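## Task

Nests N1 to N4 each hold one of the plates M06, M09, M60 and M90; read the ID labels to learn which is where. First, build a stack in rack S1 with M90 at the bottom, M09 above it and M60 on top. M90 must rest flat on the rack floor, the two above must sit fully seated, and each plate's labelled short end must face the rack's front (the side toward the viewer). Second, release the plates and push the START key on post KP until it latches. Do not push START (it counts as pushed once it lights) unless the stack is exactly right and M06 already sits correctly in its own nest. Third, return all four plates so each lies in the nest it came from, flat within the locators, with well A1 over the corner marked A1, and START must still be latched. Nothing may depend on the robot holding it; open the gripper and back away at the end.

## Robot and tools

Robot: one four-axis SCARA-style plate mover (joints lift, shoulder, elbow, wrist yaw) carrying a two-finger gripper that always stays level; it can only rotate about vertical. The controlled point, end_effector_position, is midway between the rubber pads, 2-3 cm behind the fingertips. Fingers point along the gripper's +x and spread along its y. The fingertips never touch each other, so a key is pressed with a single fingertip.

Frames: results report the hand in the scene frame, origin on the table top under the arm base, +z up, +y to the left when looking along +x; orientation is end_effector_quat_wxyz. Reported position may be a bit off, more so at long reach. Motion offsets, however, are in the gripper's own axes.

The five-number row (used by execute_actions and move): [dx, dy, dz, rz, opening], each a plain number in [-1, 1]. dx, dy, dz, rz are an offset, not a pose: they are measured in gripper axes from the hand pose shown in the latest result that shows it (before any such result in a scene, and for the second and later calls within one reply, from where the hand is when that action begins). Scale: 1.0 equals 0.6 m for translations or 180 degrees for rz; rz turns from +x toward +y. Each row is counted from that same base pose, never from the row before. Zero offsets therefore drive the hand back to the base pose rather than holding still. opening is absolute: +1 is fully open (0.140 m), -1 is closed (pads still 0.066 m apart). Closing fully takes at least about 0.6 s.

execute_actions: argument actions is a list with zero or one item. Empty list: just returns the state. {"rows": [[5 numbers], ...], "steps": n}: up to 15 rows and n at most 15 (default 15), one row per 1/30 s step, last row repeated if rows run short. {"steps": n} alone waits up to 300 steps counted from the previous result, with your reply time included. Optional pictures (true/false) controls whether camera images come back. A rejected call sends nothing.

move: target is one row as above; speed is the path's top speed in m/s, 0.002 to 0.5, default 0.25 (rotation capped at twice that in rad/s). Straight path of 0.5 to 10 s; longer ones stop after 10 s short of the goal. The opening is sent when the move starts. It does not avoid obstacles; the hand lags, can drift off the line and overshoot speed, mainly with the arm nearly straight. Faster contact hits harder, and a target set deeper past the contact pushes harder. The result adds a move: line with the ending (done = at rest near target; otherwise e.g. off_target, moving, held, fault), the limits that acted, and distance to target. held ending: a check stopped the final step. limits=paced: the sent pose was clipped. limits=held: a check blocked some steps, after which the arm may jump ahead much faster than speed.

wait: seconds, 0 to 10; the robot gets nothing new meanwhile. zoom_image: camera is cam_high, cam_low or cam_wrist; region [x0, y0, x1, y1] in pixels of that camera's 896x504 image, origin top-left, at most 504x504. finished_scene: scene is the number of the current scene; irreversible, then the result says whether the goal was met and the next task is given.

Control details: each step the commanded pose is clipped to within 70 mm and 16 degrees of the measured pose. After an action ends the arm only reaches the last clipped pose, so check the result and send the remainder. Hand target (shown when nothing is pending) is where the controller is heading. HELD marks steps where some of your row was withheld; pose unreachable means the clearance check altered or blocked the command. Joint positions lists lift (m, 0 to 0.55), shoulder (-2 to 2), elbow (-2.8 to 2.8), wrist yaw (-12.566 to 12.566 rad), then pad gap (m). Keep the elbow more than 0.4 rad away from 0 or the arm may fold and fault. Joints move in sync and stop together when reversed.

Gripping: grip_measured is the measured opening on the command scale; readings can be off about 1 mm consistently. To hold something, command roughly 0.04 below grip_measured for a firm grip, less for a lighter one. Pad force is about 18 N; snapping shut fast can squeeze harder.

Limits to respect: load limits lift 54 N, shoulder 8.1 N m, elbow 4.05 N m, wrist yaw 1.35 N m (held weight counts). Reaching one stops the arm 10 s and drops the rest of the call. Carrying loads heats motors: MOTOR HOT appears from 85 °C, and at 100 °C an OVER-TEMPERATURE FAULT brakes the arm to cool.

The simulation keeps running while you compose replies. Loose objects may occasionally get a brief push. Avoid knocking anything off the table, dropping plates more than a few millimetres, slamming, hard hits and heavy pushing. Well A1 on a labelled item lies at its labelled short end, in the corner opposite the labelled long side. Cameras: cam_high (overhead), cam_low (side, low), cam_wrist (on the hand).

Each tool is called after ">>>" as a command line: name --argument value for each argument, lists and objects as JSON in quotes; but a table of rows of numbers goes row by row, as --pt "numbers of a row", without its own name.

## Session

>>> execute_actions --actions '[]'

Scene clock: 0.00 s of 15600.00 s.
end_effector_position=(+0.5231, -0.3681, +0.2645) grip_measured=+0.99 end_effector_quat_wxyz=(+0.987, +0.000, +0.000, +0.158)
Joint positions: [ 0.259 -0.661  2.208 -1.228  0.14 ]
Hand target: +0.523, -0.368, +0.264; +0.987, +0.000, +0.000, +0.158
camera_calibration (this result's frames):
cam_wrist: T_world_to_cam=[[0.311728, -0.950149, 0.00651372, -0.50643], [-0.571251, -0.192887, -0.797789, 0.426164], [0.759275, 0.244972, -0.602902, -0.0524341], [0, 0, 0, 1]] pos_world=[0.441126, -0.386137, 0.311675]

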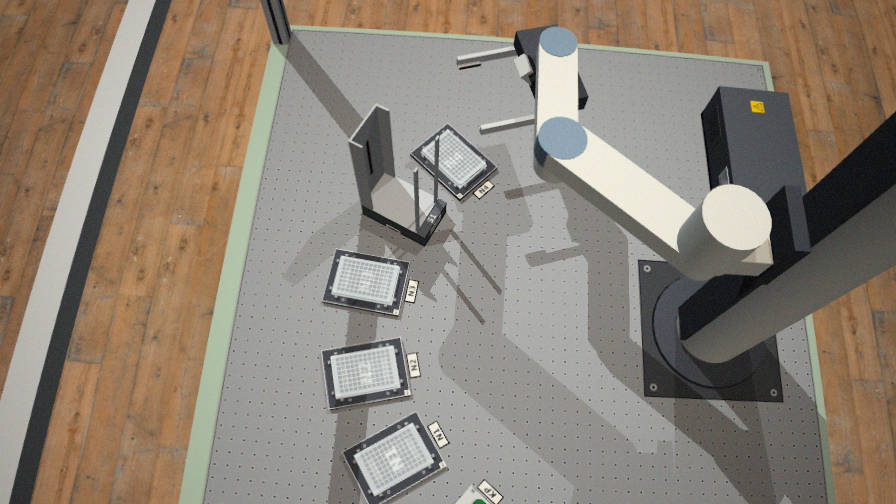

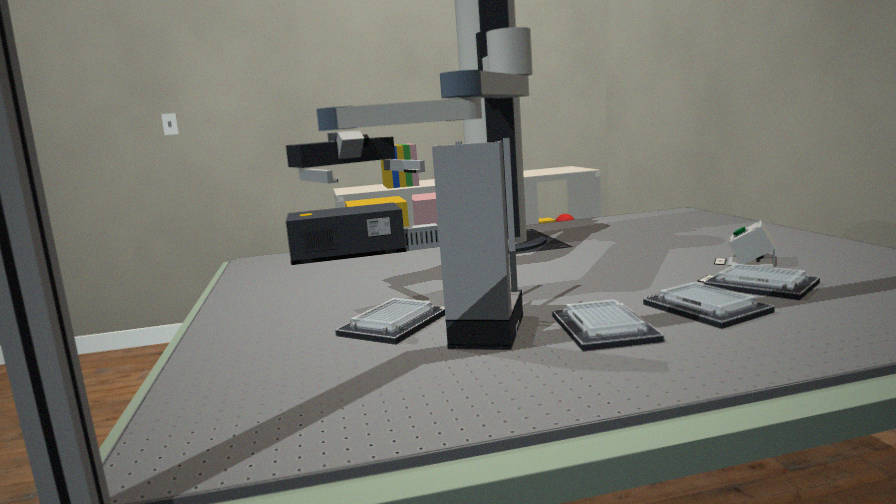

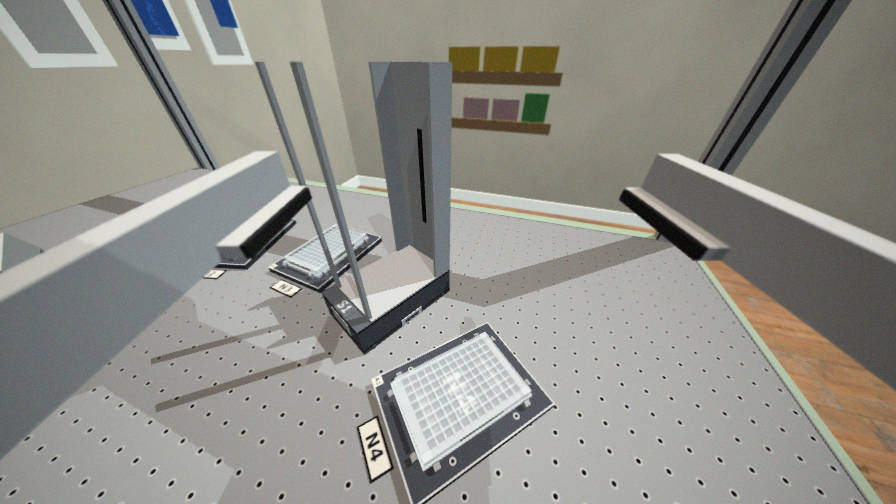

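>>> move --target '[-0.049,0.226,-0.29,-0.27,1]'

Scene clock: 5.83 s of 15600.00 s.
end_effector_position=(+0.4528, -0.2484, +0.0904) grip_measured=+0.99 end_effector_quat_wxyz=(+0.965, +0.000, +0.000, -0.262)
Joint positions: [ 0.085  0.105  0.935 -1.57   0.14 ]
Hand target: +0.453, -0.249, +0.090; +0.965, +0.000, +0.000, -0.262
Off the commanded pose: 0.000 m, 0 deg.
After step 90, 0.80 s passed at rest.
move: done
camera_calibration (this result's frames):
cam_wrist: T_world_to_cam=[[-0.506315, -0.862324, 0.00651372, 0.0225319], [-0.52255, 0.30079, -0.797789, 0.370771], [0.685993, -0.407336, -0.602902, -0.262128], [0, 0, 0, 1]] pos_world=[0.384973, -0.198869, 0.137613]

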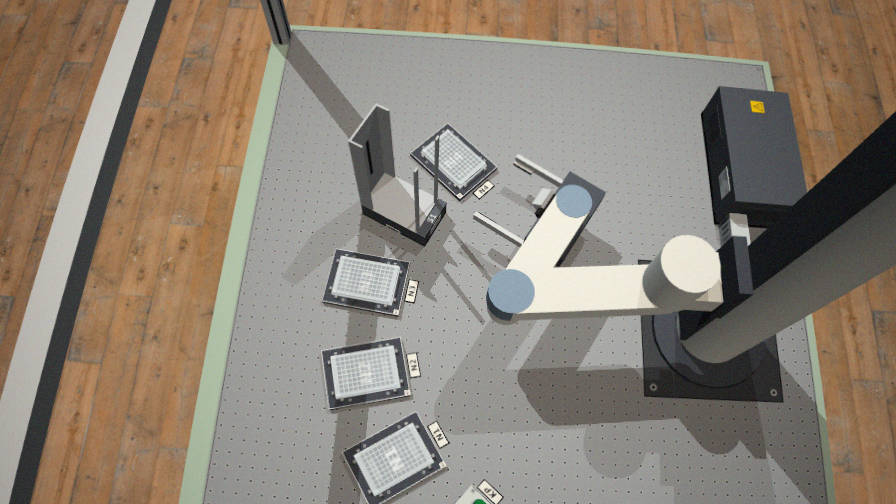

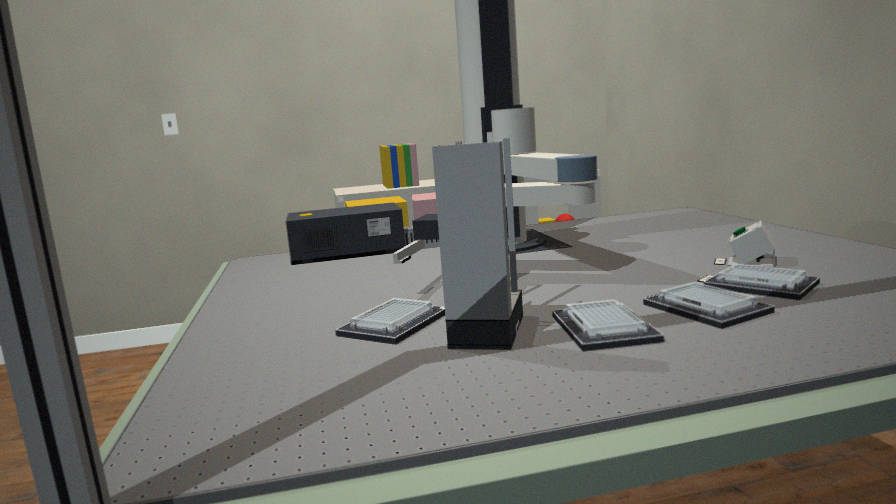

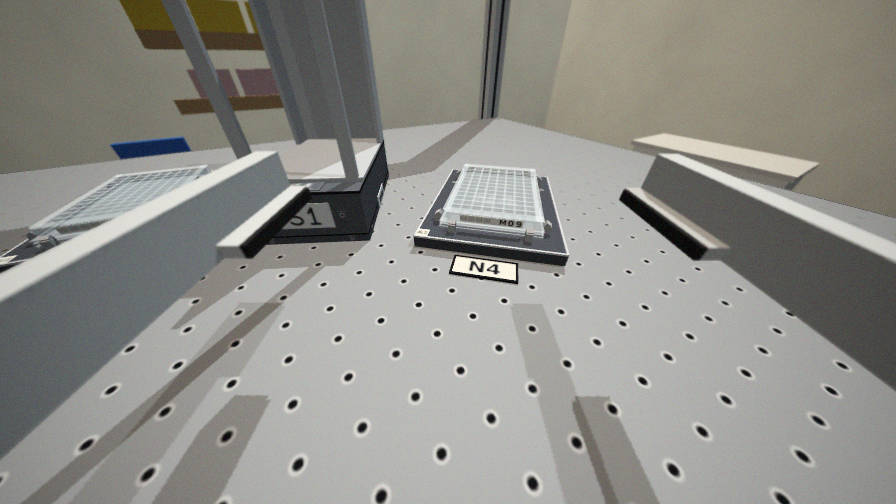

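>>> move --target '[-0.124,0.465,0,0.197,1]'

>>> zoom_image --camera "cam_wrist" --region '[200,100,700,350]'

Scene clock: 10.70 s of 15600.00 s.
end_effector_position=(+0.5296, +0.0301, +0.0904) grip_measured=+0.99 end_effector_quat_wxyz=(+0.999, +0.000, +0.000, +0.045)
Joint positions: [ 0.085  1.061  0.843 -1.814  0.14 ]
Hand target: +0.530, +0.030, +0.090; +0.999, +0.000, +0.000, +0.044
Off the commanded pose: 0.000 m, 0 deg.
After step 90, 0.23 s passed at rest.
move: done
camera_calibration (this result's frames):
cam_wrist: T_world_to_cam=[[0.0884294, -0.996061, 0.00651372, -0.00932588], [-0.600093, -0.0584928, -0.797789, 0.379009], [0.795027, 0.0666391, -0.602902, -0.273366], [0, 0, 0, 1]] pos_world=[0.445599, 0.031097, 0.137617]

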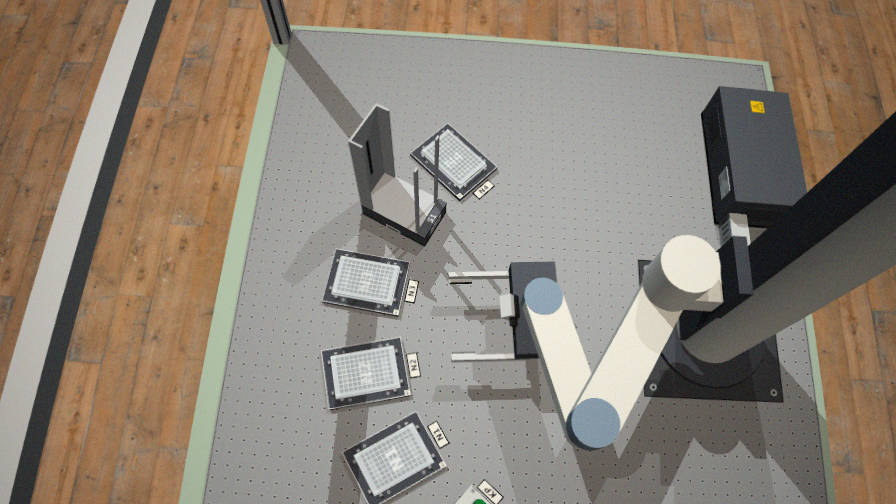

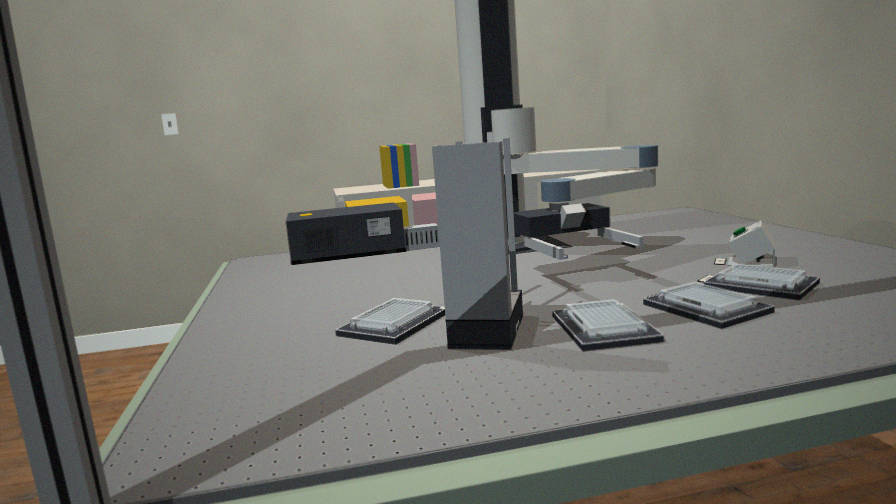

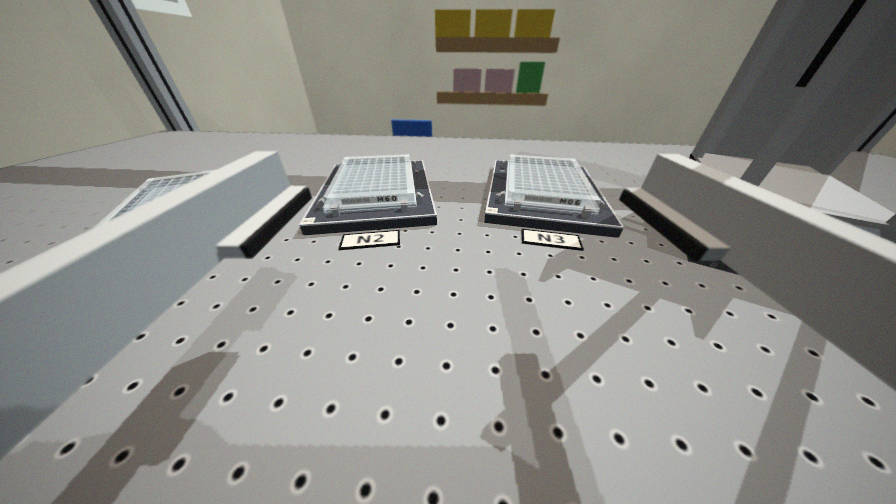

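Region (200, 100, 700, 350) of cam_wrist's 896x504 image, scaled by 1.008, with more detail than that image has.

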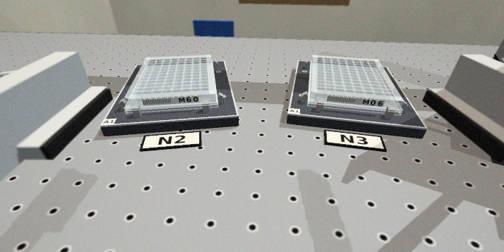

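>>> move --target '[0.228,0.431,-0.0362,0.155,0.2]'

Scene clock: 14.83 s of 15600.00 s.
end_effector_position=(+0.6426, +0.3001, +0.0687) grip_measured=+0.20 end_effector_quat_wxyz=(+0.959, +0.000, +0.000, +0.284)
Joint positions: [ 0.064  1.157  1.847 -2.428  0.11 ]
Hand target: +0.643, +0.300, +0.069; +0.959, +0.000, +0.000, +0.284
Off the commanded pose: 0.000 m, 0 deg.
move: done
camera_calibration (this result's frames):
cam_wrist: T_world_to_cam=[[0.544517, -0.838725, 0.00651372, -0.0905778], [-0.50286, -0.332663, -0.797789, 0.465091], [0.671292, 0.431134, -0.602902, -0.424127], [0, 0, 0, 1]] pos_world=[0.56791, 0.261604, 0.115927]

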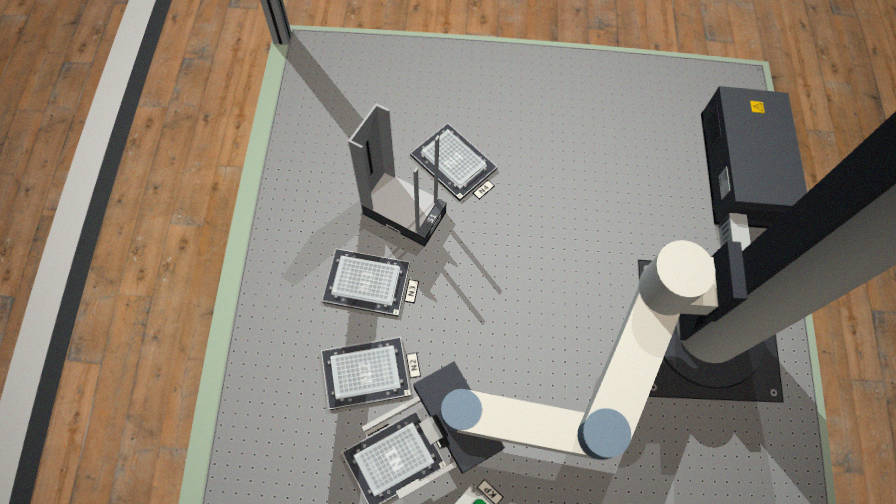

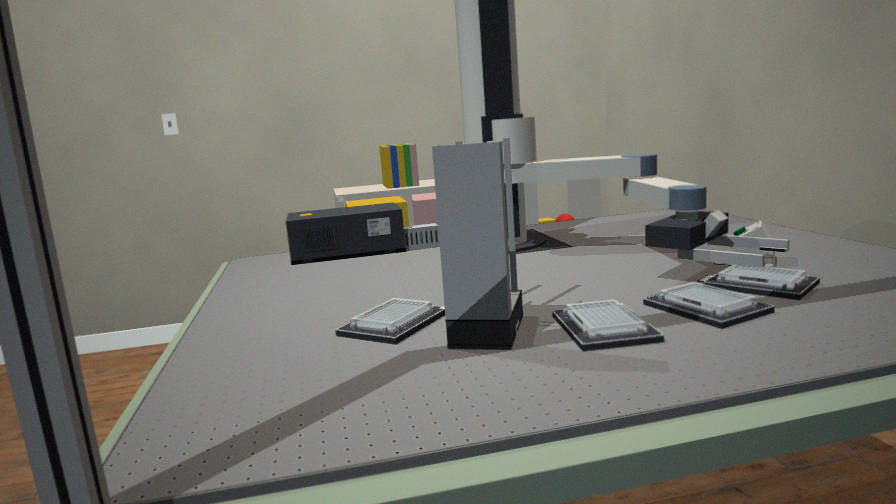

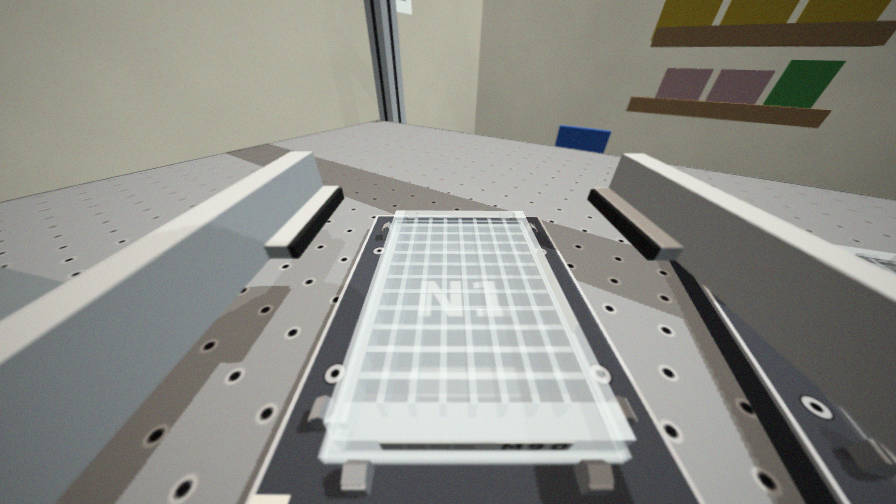

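>>> move --target '[0,0.0006,-0.0635,-0.0017,0.2]' --speed 0.05

Scene clock: 24.33 s of 15600.00 s.
end_effector_position=(+0.6424, +0.3003, +0.0306) grip_measured=+0.20 end_effector_quat_wxyz=(+0.959, +0.000, +0.000, +0.282)
Joint positions: [ 0.026  1.16   1.847 -2.436  0.11 ]
Hand target: +0.642, +0.300, +0.031; +0.959, +0.000, +0.000, +0.282
Off the commanded pose: 0.000 m, 0 deg.
After step 90, 5.47 s passed at rest.
move: done
camera_calibration (this result's frames):
cam_wrist: T_world_to_cam=[[0.540077, -0.84159, 0.00651372, -0.086316], [-0.504611, -0.330001, -0.797789, 0.434973], [0.673561, 0.427581, -0.602902, -0.447524], [0, 0, 0, 1]] pos_world=[0.567544, 0.262252, 0.0777659]

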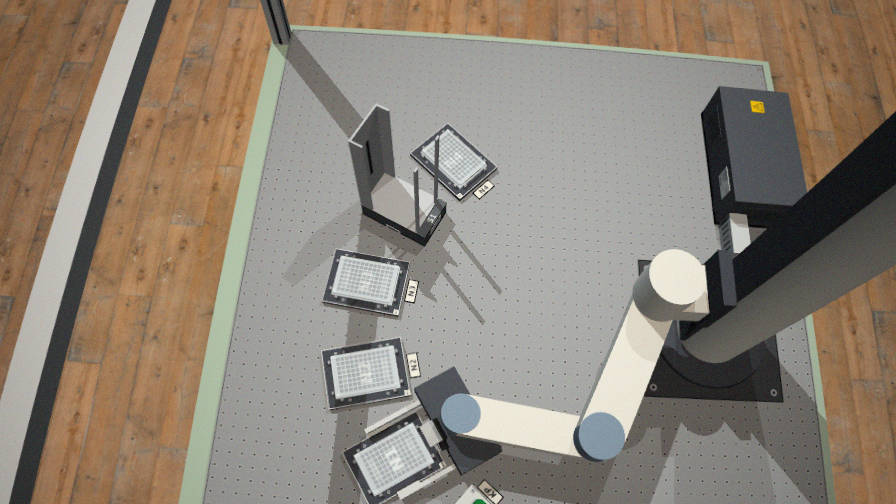

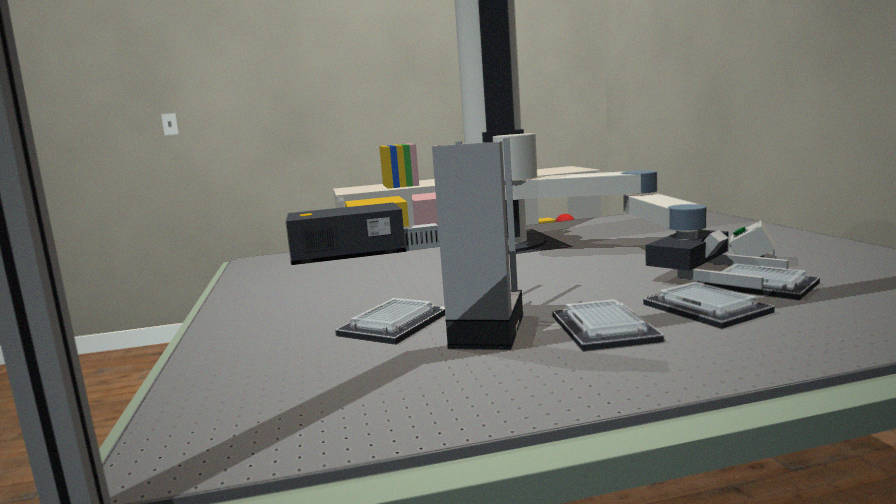

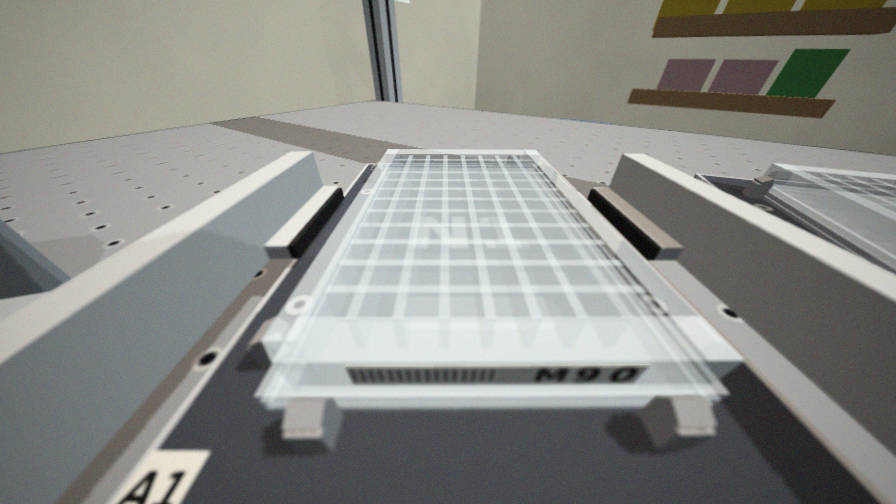

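>>> execute_actions --actions '[]'

>>> move --target '[0,0,0,0,-0.6]'

>>> move --target '[0,0,0.52,0,-0.6]' --speed 0.2

Scene clock: 39.27 s of 15600.00 s.
end_effector_position=(+0.6424, +0.3003, +0.0306) grip_measured=+0.20 end_effector_quat_wxyz=(+0.959, +0.000, +0.000, +0.282)
Joint positions: [ 0.026  1.16   1.847 -2.436  0.11 ]
Hand target: +0.642, +0.300, +0.031; +0.959, +0.000, +0.000, +0.282
Off the commanded pose: 0.000 m, 0 deg.
Steps of this call (steps 1 to 90: nothing new was sent; then 11.93 s passed at rest). Readings (end_effector_position):
1: (+0.6424, +0.3003, +0.0306)
2: (+0.6424, +0.3003, +0.0306)
4: (+0.6424, +0.3003, +0.0306)
8: (+0.6424, +0.3003, +0.0306)
90: the state above
camera_calibration (this result's frames):
cam_wrist: T_world_to_cam=[[0.540077, -0.84159, 0.00651372, -0.0863158], [-0.504611, -0.330001, -0.797789, 0.434976], [0.673561, 0.42758, -0.602902, -0.447522], [0, 0, 0, 1]] pos_world=[0.567544, 0.262252, 0.0777696]

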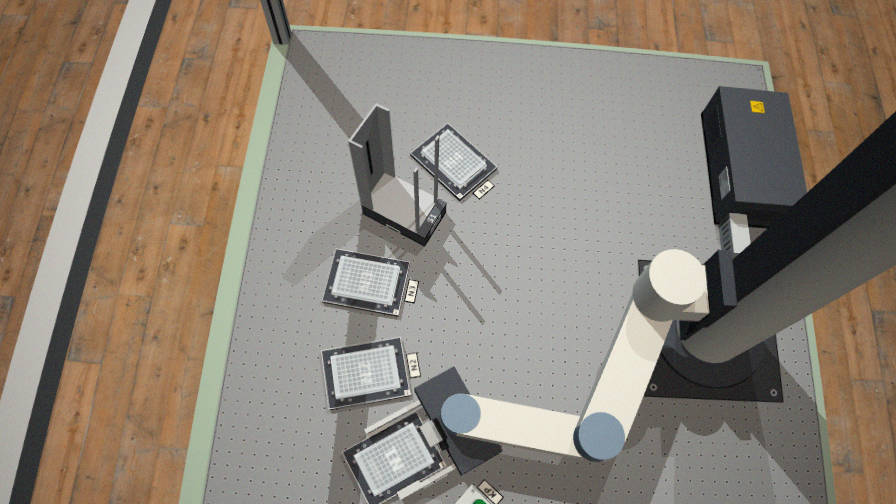

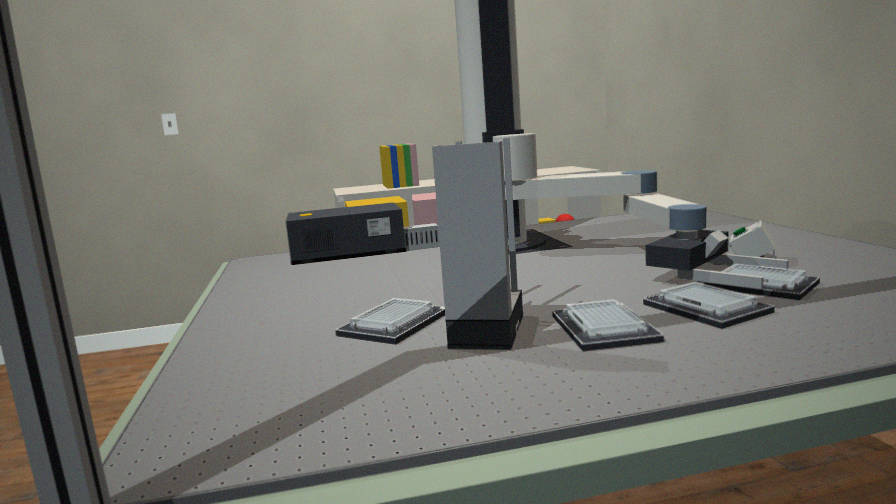

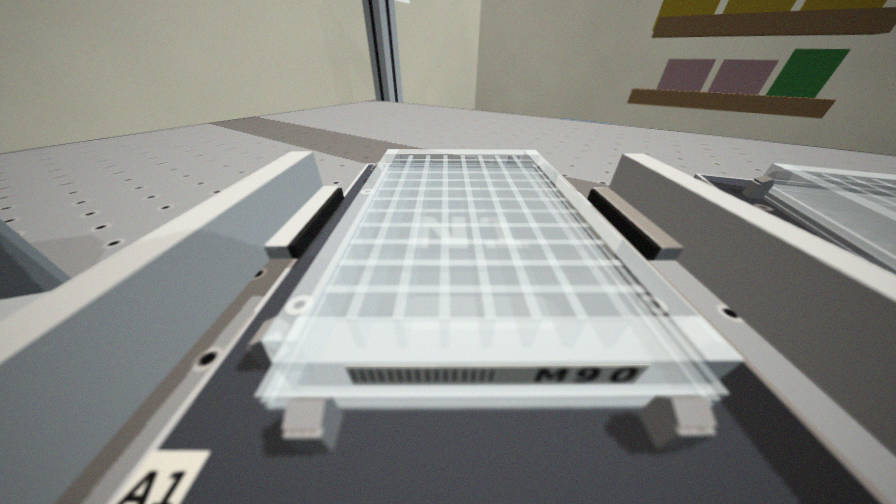

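Scene clock: 39.77 s of 15600.00 s.
end_effector_position=(+0.6424, +0.3003, +0.0306) grip_measured=-0.49 end_effector_quat_wxyz=(+0.959, +0.000, +0.000, +0.282)
Joint positions: [ 0.026  1.16   1.847 -2.436  0.085]
Hand target: +0.642, +0.300, +0.031; +0.959, +0.000, +0.000, +0.282
Off the commanded pose: 0.000 m, 0 deg.
move: done
camera_calibration (this result's frames):
cam_wrist: T_world_to_cam=[[0.540084, -0.841586, 0.00651372, -0.0863218], [-0.504609, -0.330005, -0.797789, 0.434977], [0.673557, 0.427586, -0.602902, -0.447522], [0, 0, 0, 1]] pos_world=[0.567546, 0.262252, 0.0777697]

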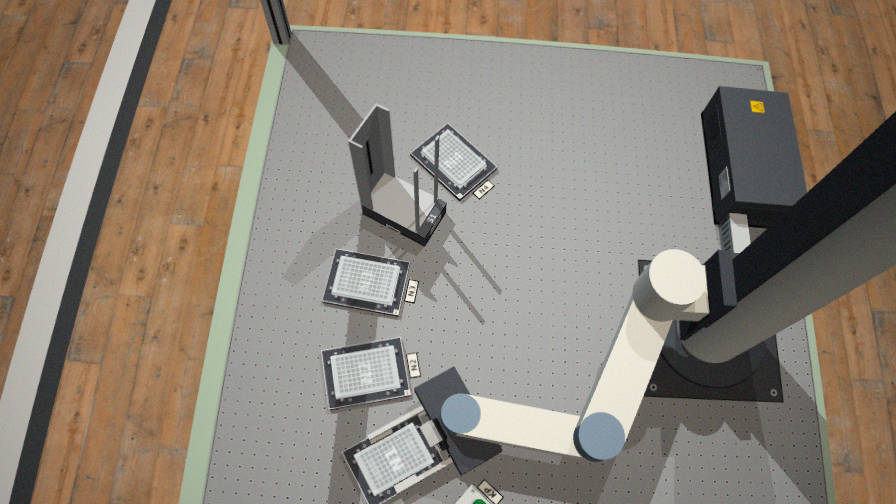

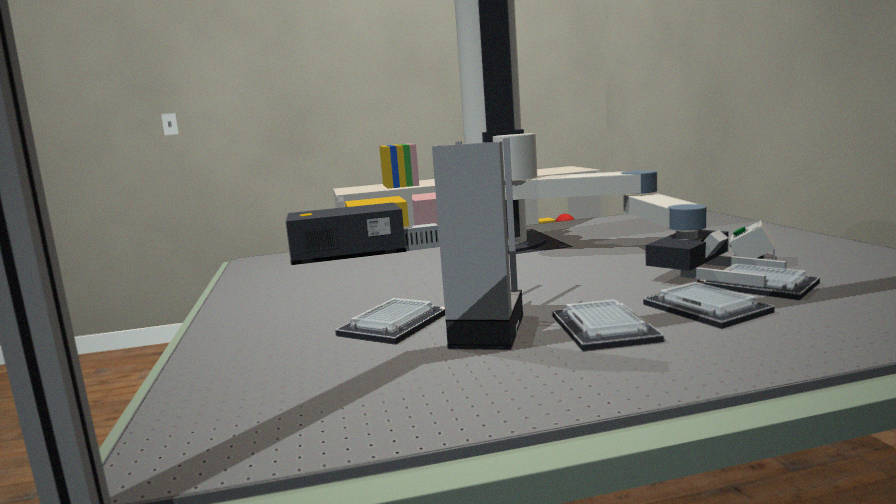

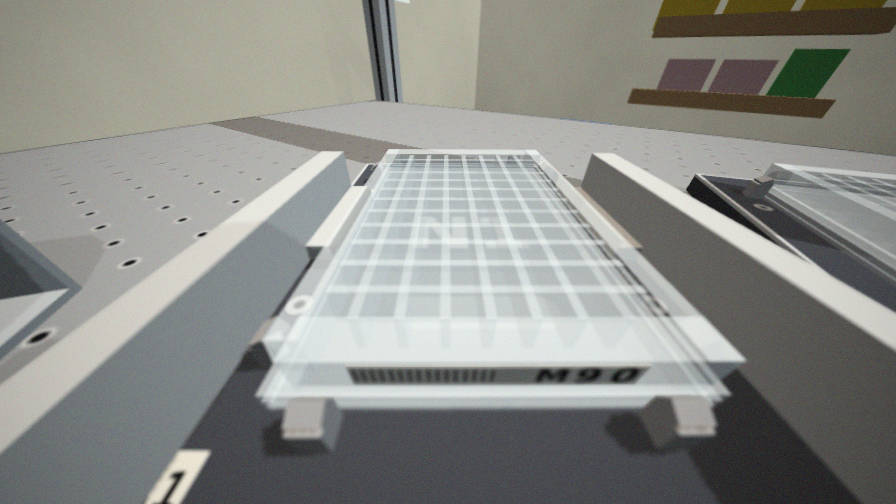

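Scene clock: 41.73 s of 15600.00 s.
end_effector_position=(+0.6424, +0.3003, +0.3426) grip_measured=-0.49 end_effector_quat_wxyz=(+0.959, +0.000, +0.000, +0.282)
Joint positions: [ 0.338  1.16   1.847 -2.436  0.085]
Hand target: +0.642, +0.300, +0.343; +0.959, +0.000, +0.000, +0.282
Off the commanded pose: 0.000 m, 0 deg.
move: done
camera_calibration (this result's frames):
cam_wrist: T_world_to_cam=[[0.540104, -0.841573, 0.00651372, -0.0883627], [-0.504601, -0.330017, -0.797789, 0.683927], [0.673547, 0.427602, -0.602902, -0.259388], [0, 0, 0, 1]] pos_world=[0.567546, 0.262259, 0.389819]

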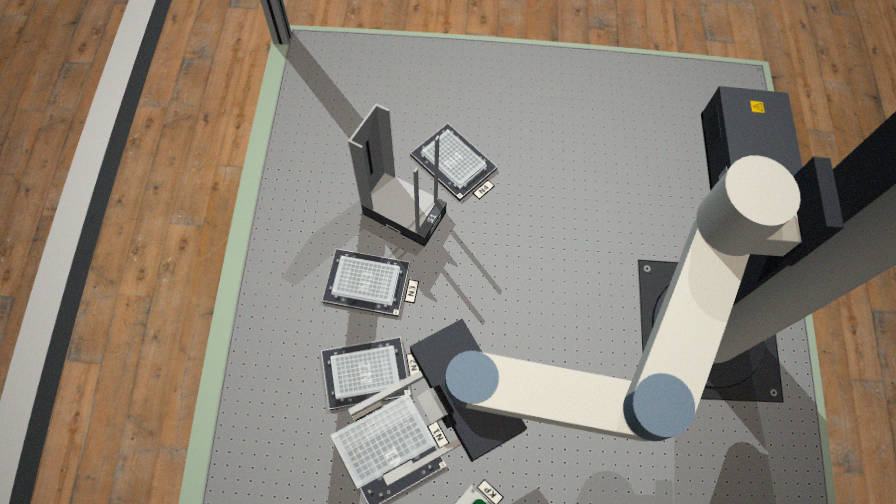

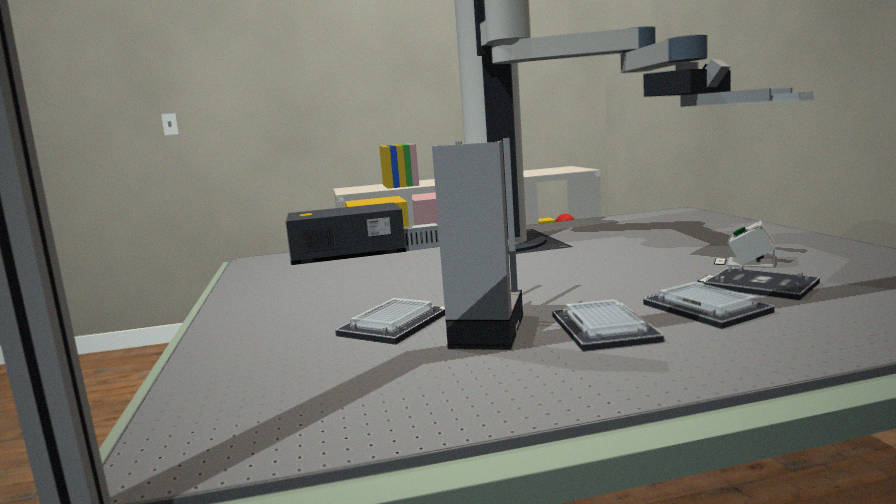

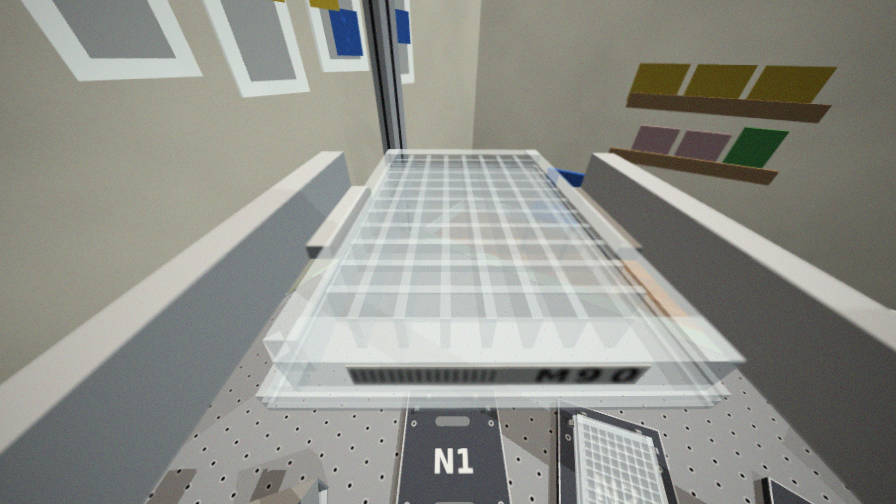

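>>> move --target '[-0.565,-0.562,0,-0.32,-0.6]'

Scene clock: 48.23 s of 15600.00 s.
end_effector_position=(+0.5398, -0.1668, +0.3426) grip_measured=-0.49 end_effector_quat_wxyz=(+0.977, +0.000, +0.000, -0.215)
Joint positions: [ 0.338  0.49   1.042 -1.966  0.085]
Hand target: +0.540, -0.167, +0.343; +0.977, +0.000, +0.000, -0.215
Off the commanded pose: 0.000 m, 0 deg.
After step 90, 1.07 s passed at rest.
move: done
camera_calibration (this result's frames):
cam_wrist: T_world_to_cam=[[-0.421464, -0.906822, 0.00651372, 0.0820599], [-0.548938, 0.2494, -0.797789, 0.598562], [0.721828, -0.339815, -0.602902, -0.14461], [0, 0, 0, 1]] pos_world=[0.467542, -0.124008, 0.389806]

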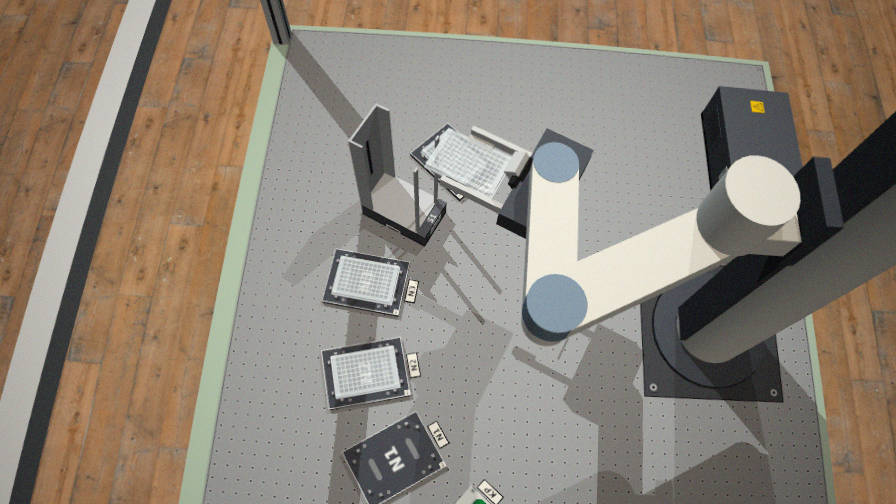

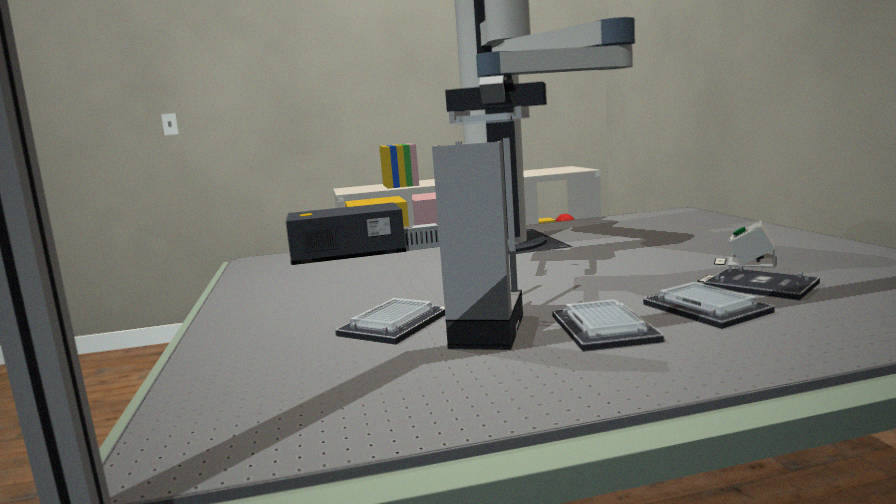

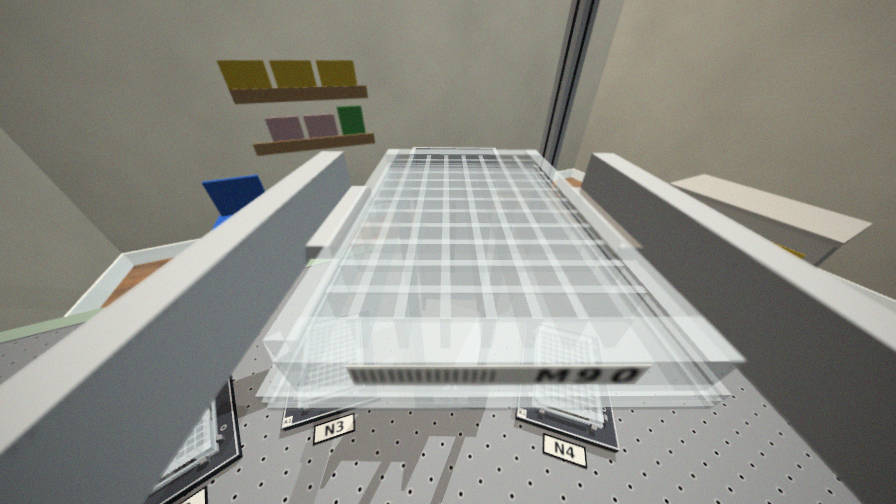

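>>> move --target '[-0.05,0,0,0,-0.6]'

>>> move --target '[0,0,-0.12,0,-0.6]' --speed 0.1

Scene clock: 54.27 s of 15600.00 s.
end_effector_position=(+0.5125, -0.1543, +0.3426) grip_measured=-0.49 end_effector_quat_wxyz=(+0.977, +0.000, +0.000, -0.216)
Joint positions: [ 0.338  0.535  0.909 -1.878  0.085]
Hand target: +0.513, -0.154, +0.343; +0.977, +0.000, +0.000, -0.215
Off the commanded pose: 0.000 m, 0 deg.
After step 90, 2.33 s passed at rest.
move: done
camera_calibration (this result's frames):
cam_wrist: T_world_to_cam=[[-0.421816, -0.906658, 0.00651372, 0.0821484], [-0.548841, 0.249613, -0.797789, 0.580441], [0.721696, -0.340095, -0.602902, -0.12063], [0, 0, 0, 1]] pos_world=[0.44028, -0.111431, 0.389806]

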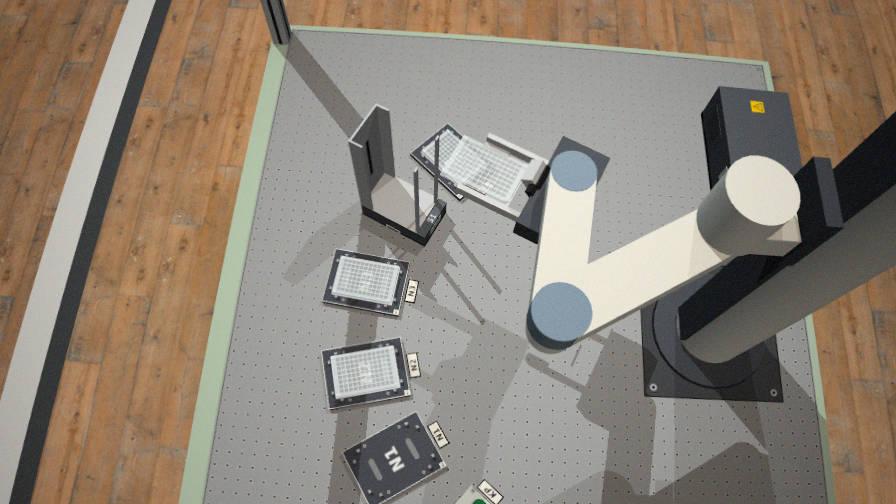

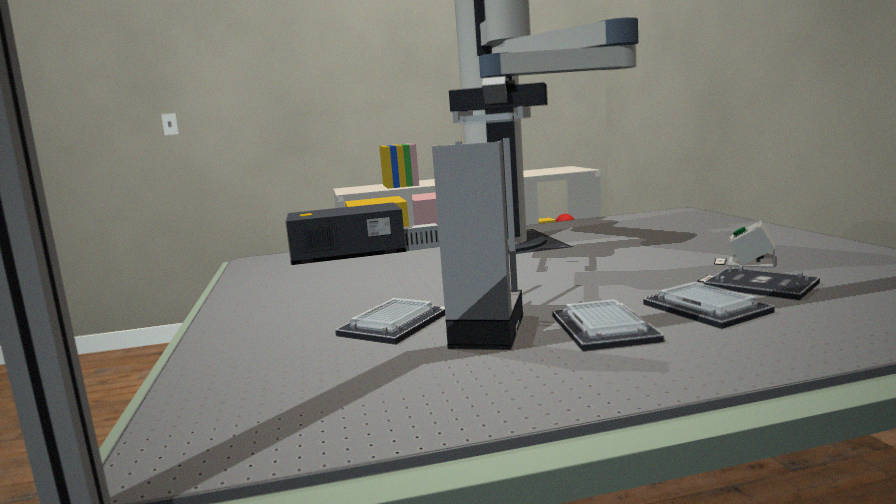

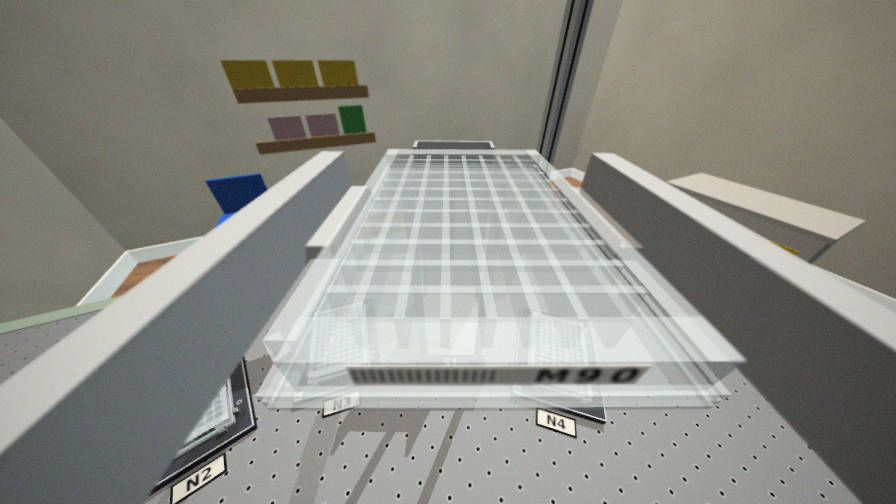

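Scene clock: 55.27 s of 15600.00 s.
end_effector_position=(+0.5125, -0.1543, +0.2705) grip_measured=-0.49 end_effector_quat_wxyz=(+0.976, +0.000, +0.000, -0.216)
Joint positions: [ 0.266  0.535  0.909 -1.878  0.085]
Hand target: +0.512, -0.154, +0.271; +0.977, +0.000, +0.000, -0.216
Off the commanded pose: 0.000 m, 0 deg.
move: done
camera_calibration (this result's frames):
cam_wrist: T_world_to_cam=[[-0.421843, -0.906646, 0.00651372, 0.0826271], [-0.548834, 0.249629, -0.797789, 0.522936], [0.721686, -0.340116, -0.602902, -0.164077], [0, 0, 0, 1]] pos_world=[0.440273, -0.111432, 0.317732]

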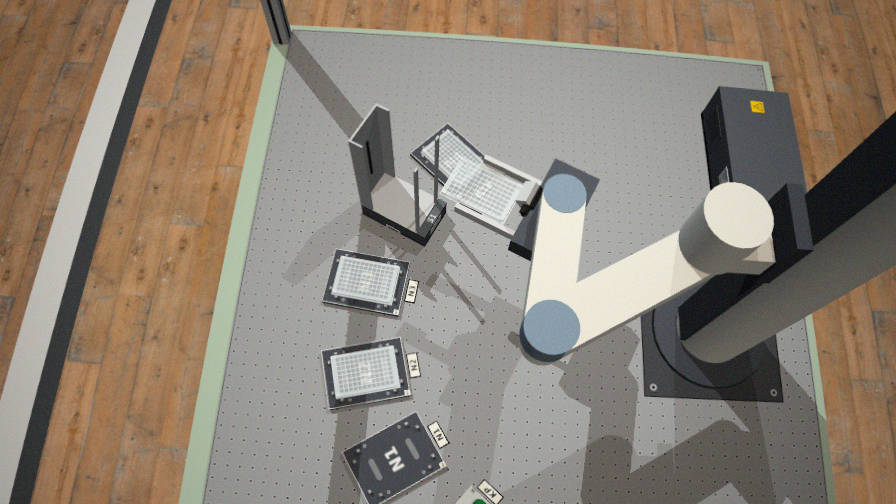

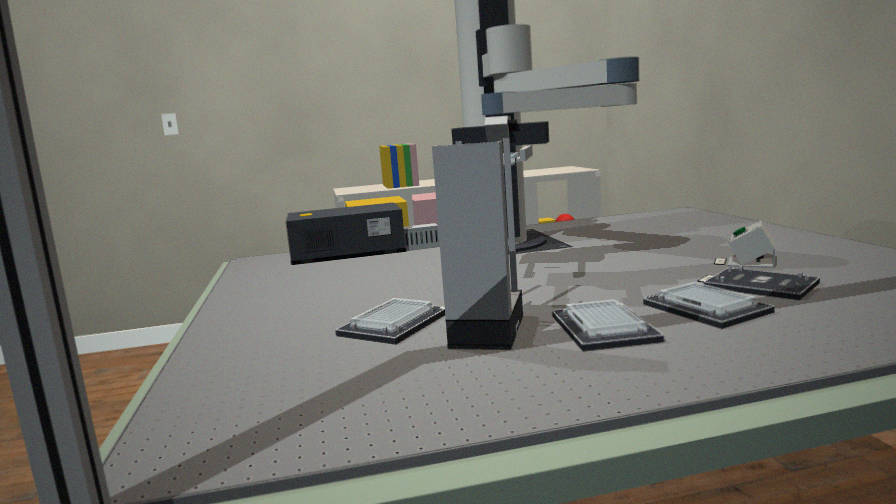

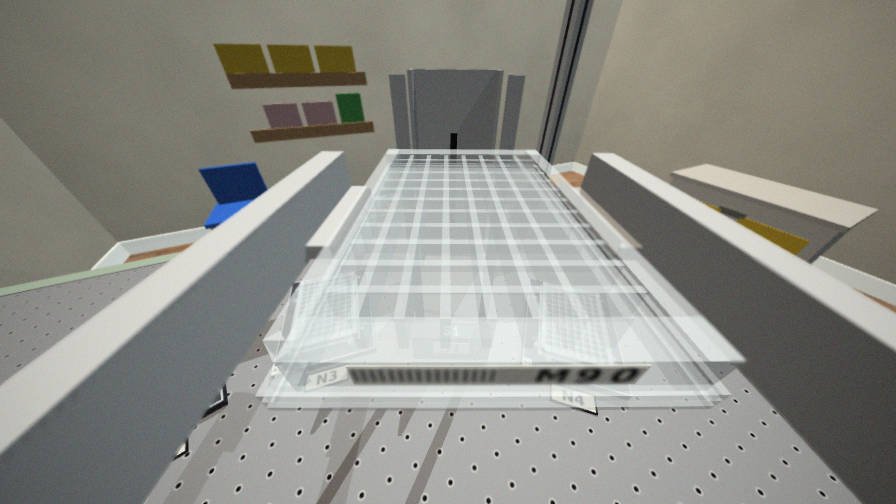

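>>> zoom_image --camera "cam_wrist" --region '[370,50,550,170]'

Region (370, 50, 550, 170) of cam_wrist's 896x504 image, scaled by 2.800, with more detail than that image has.

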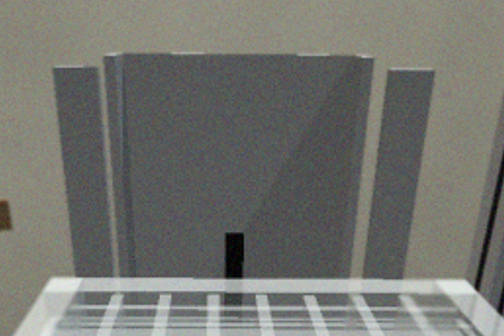

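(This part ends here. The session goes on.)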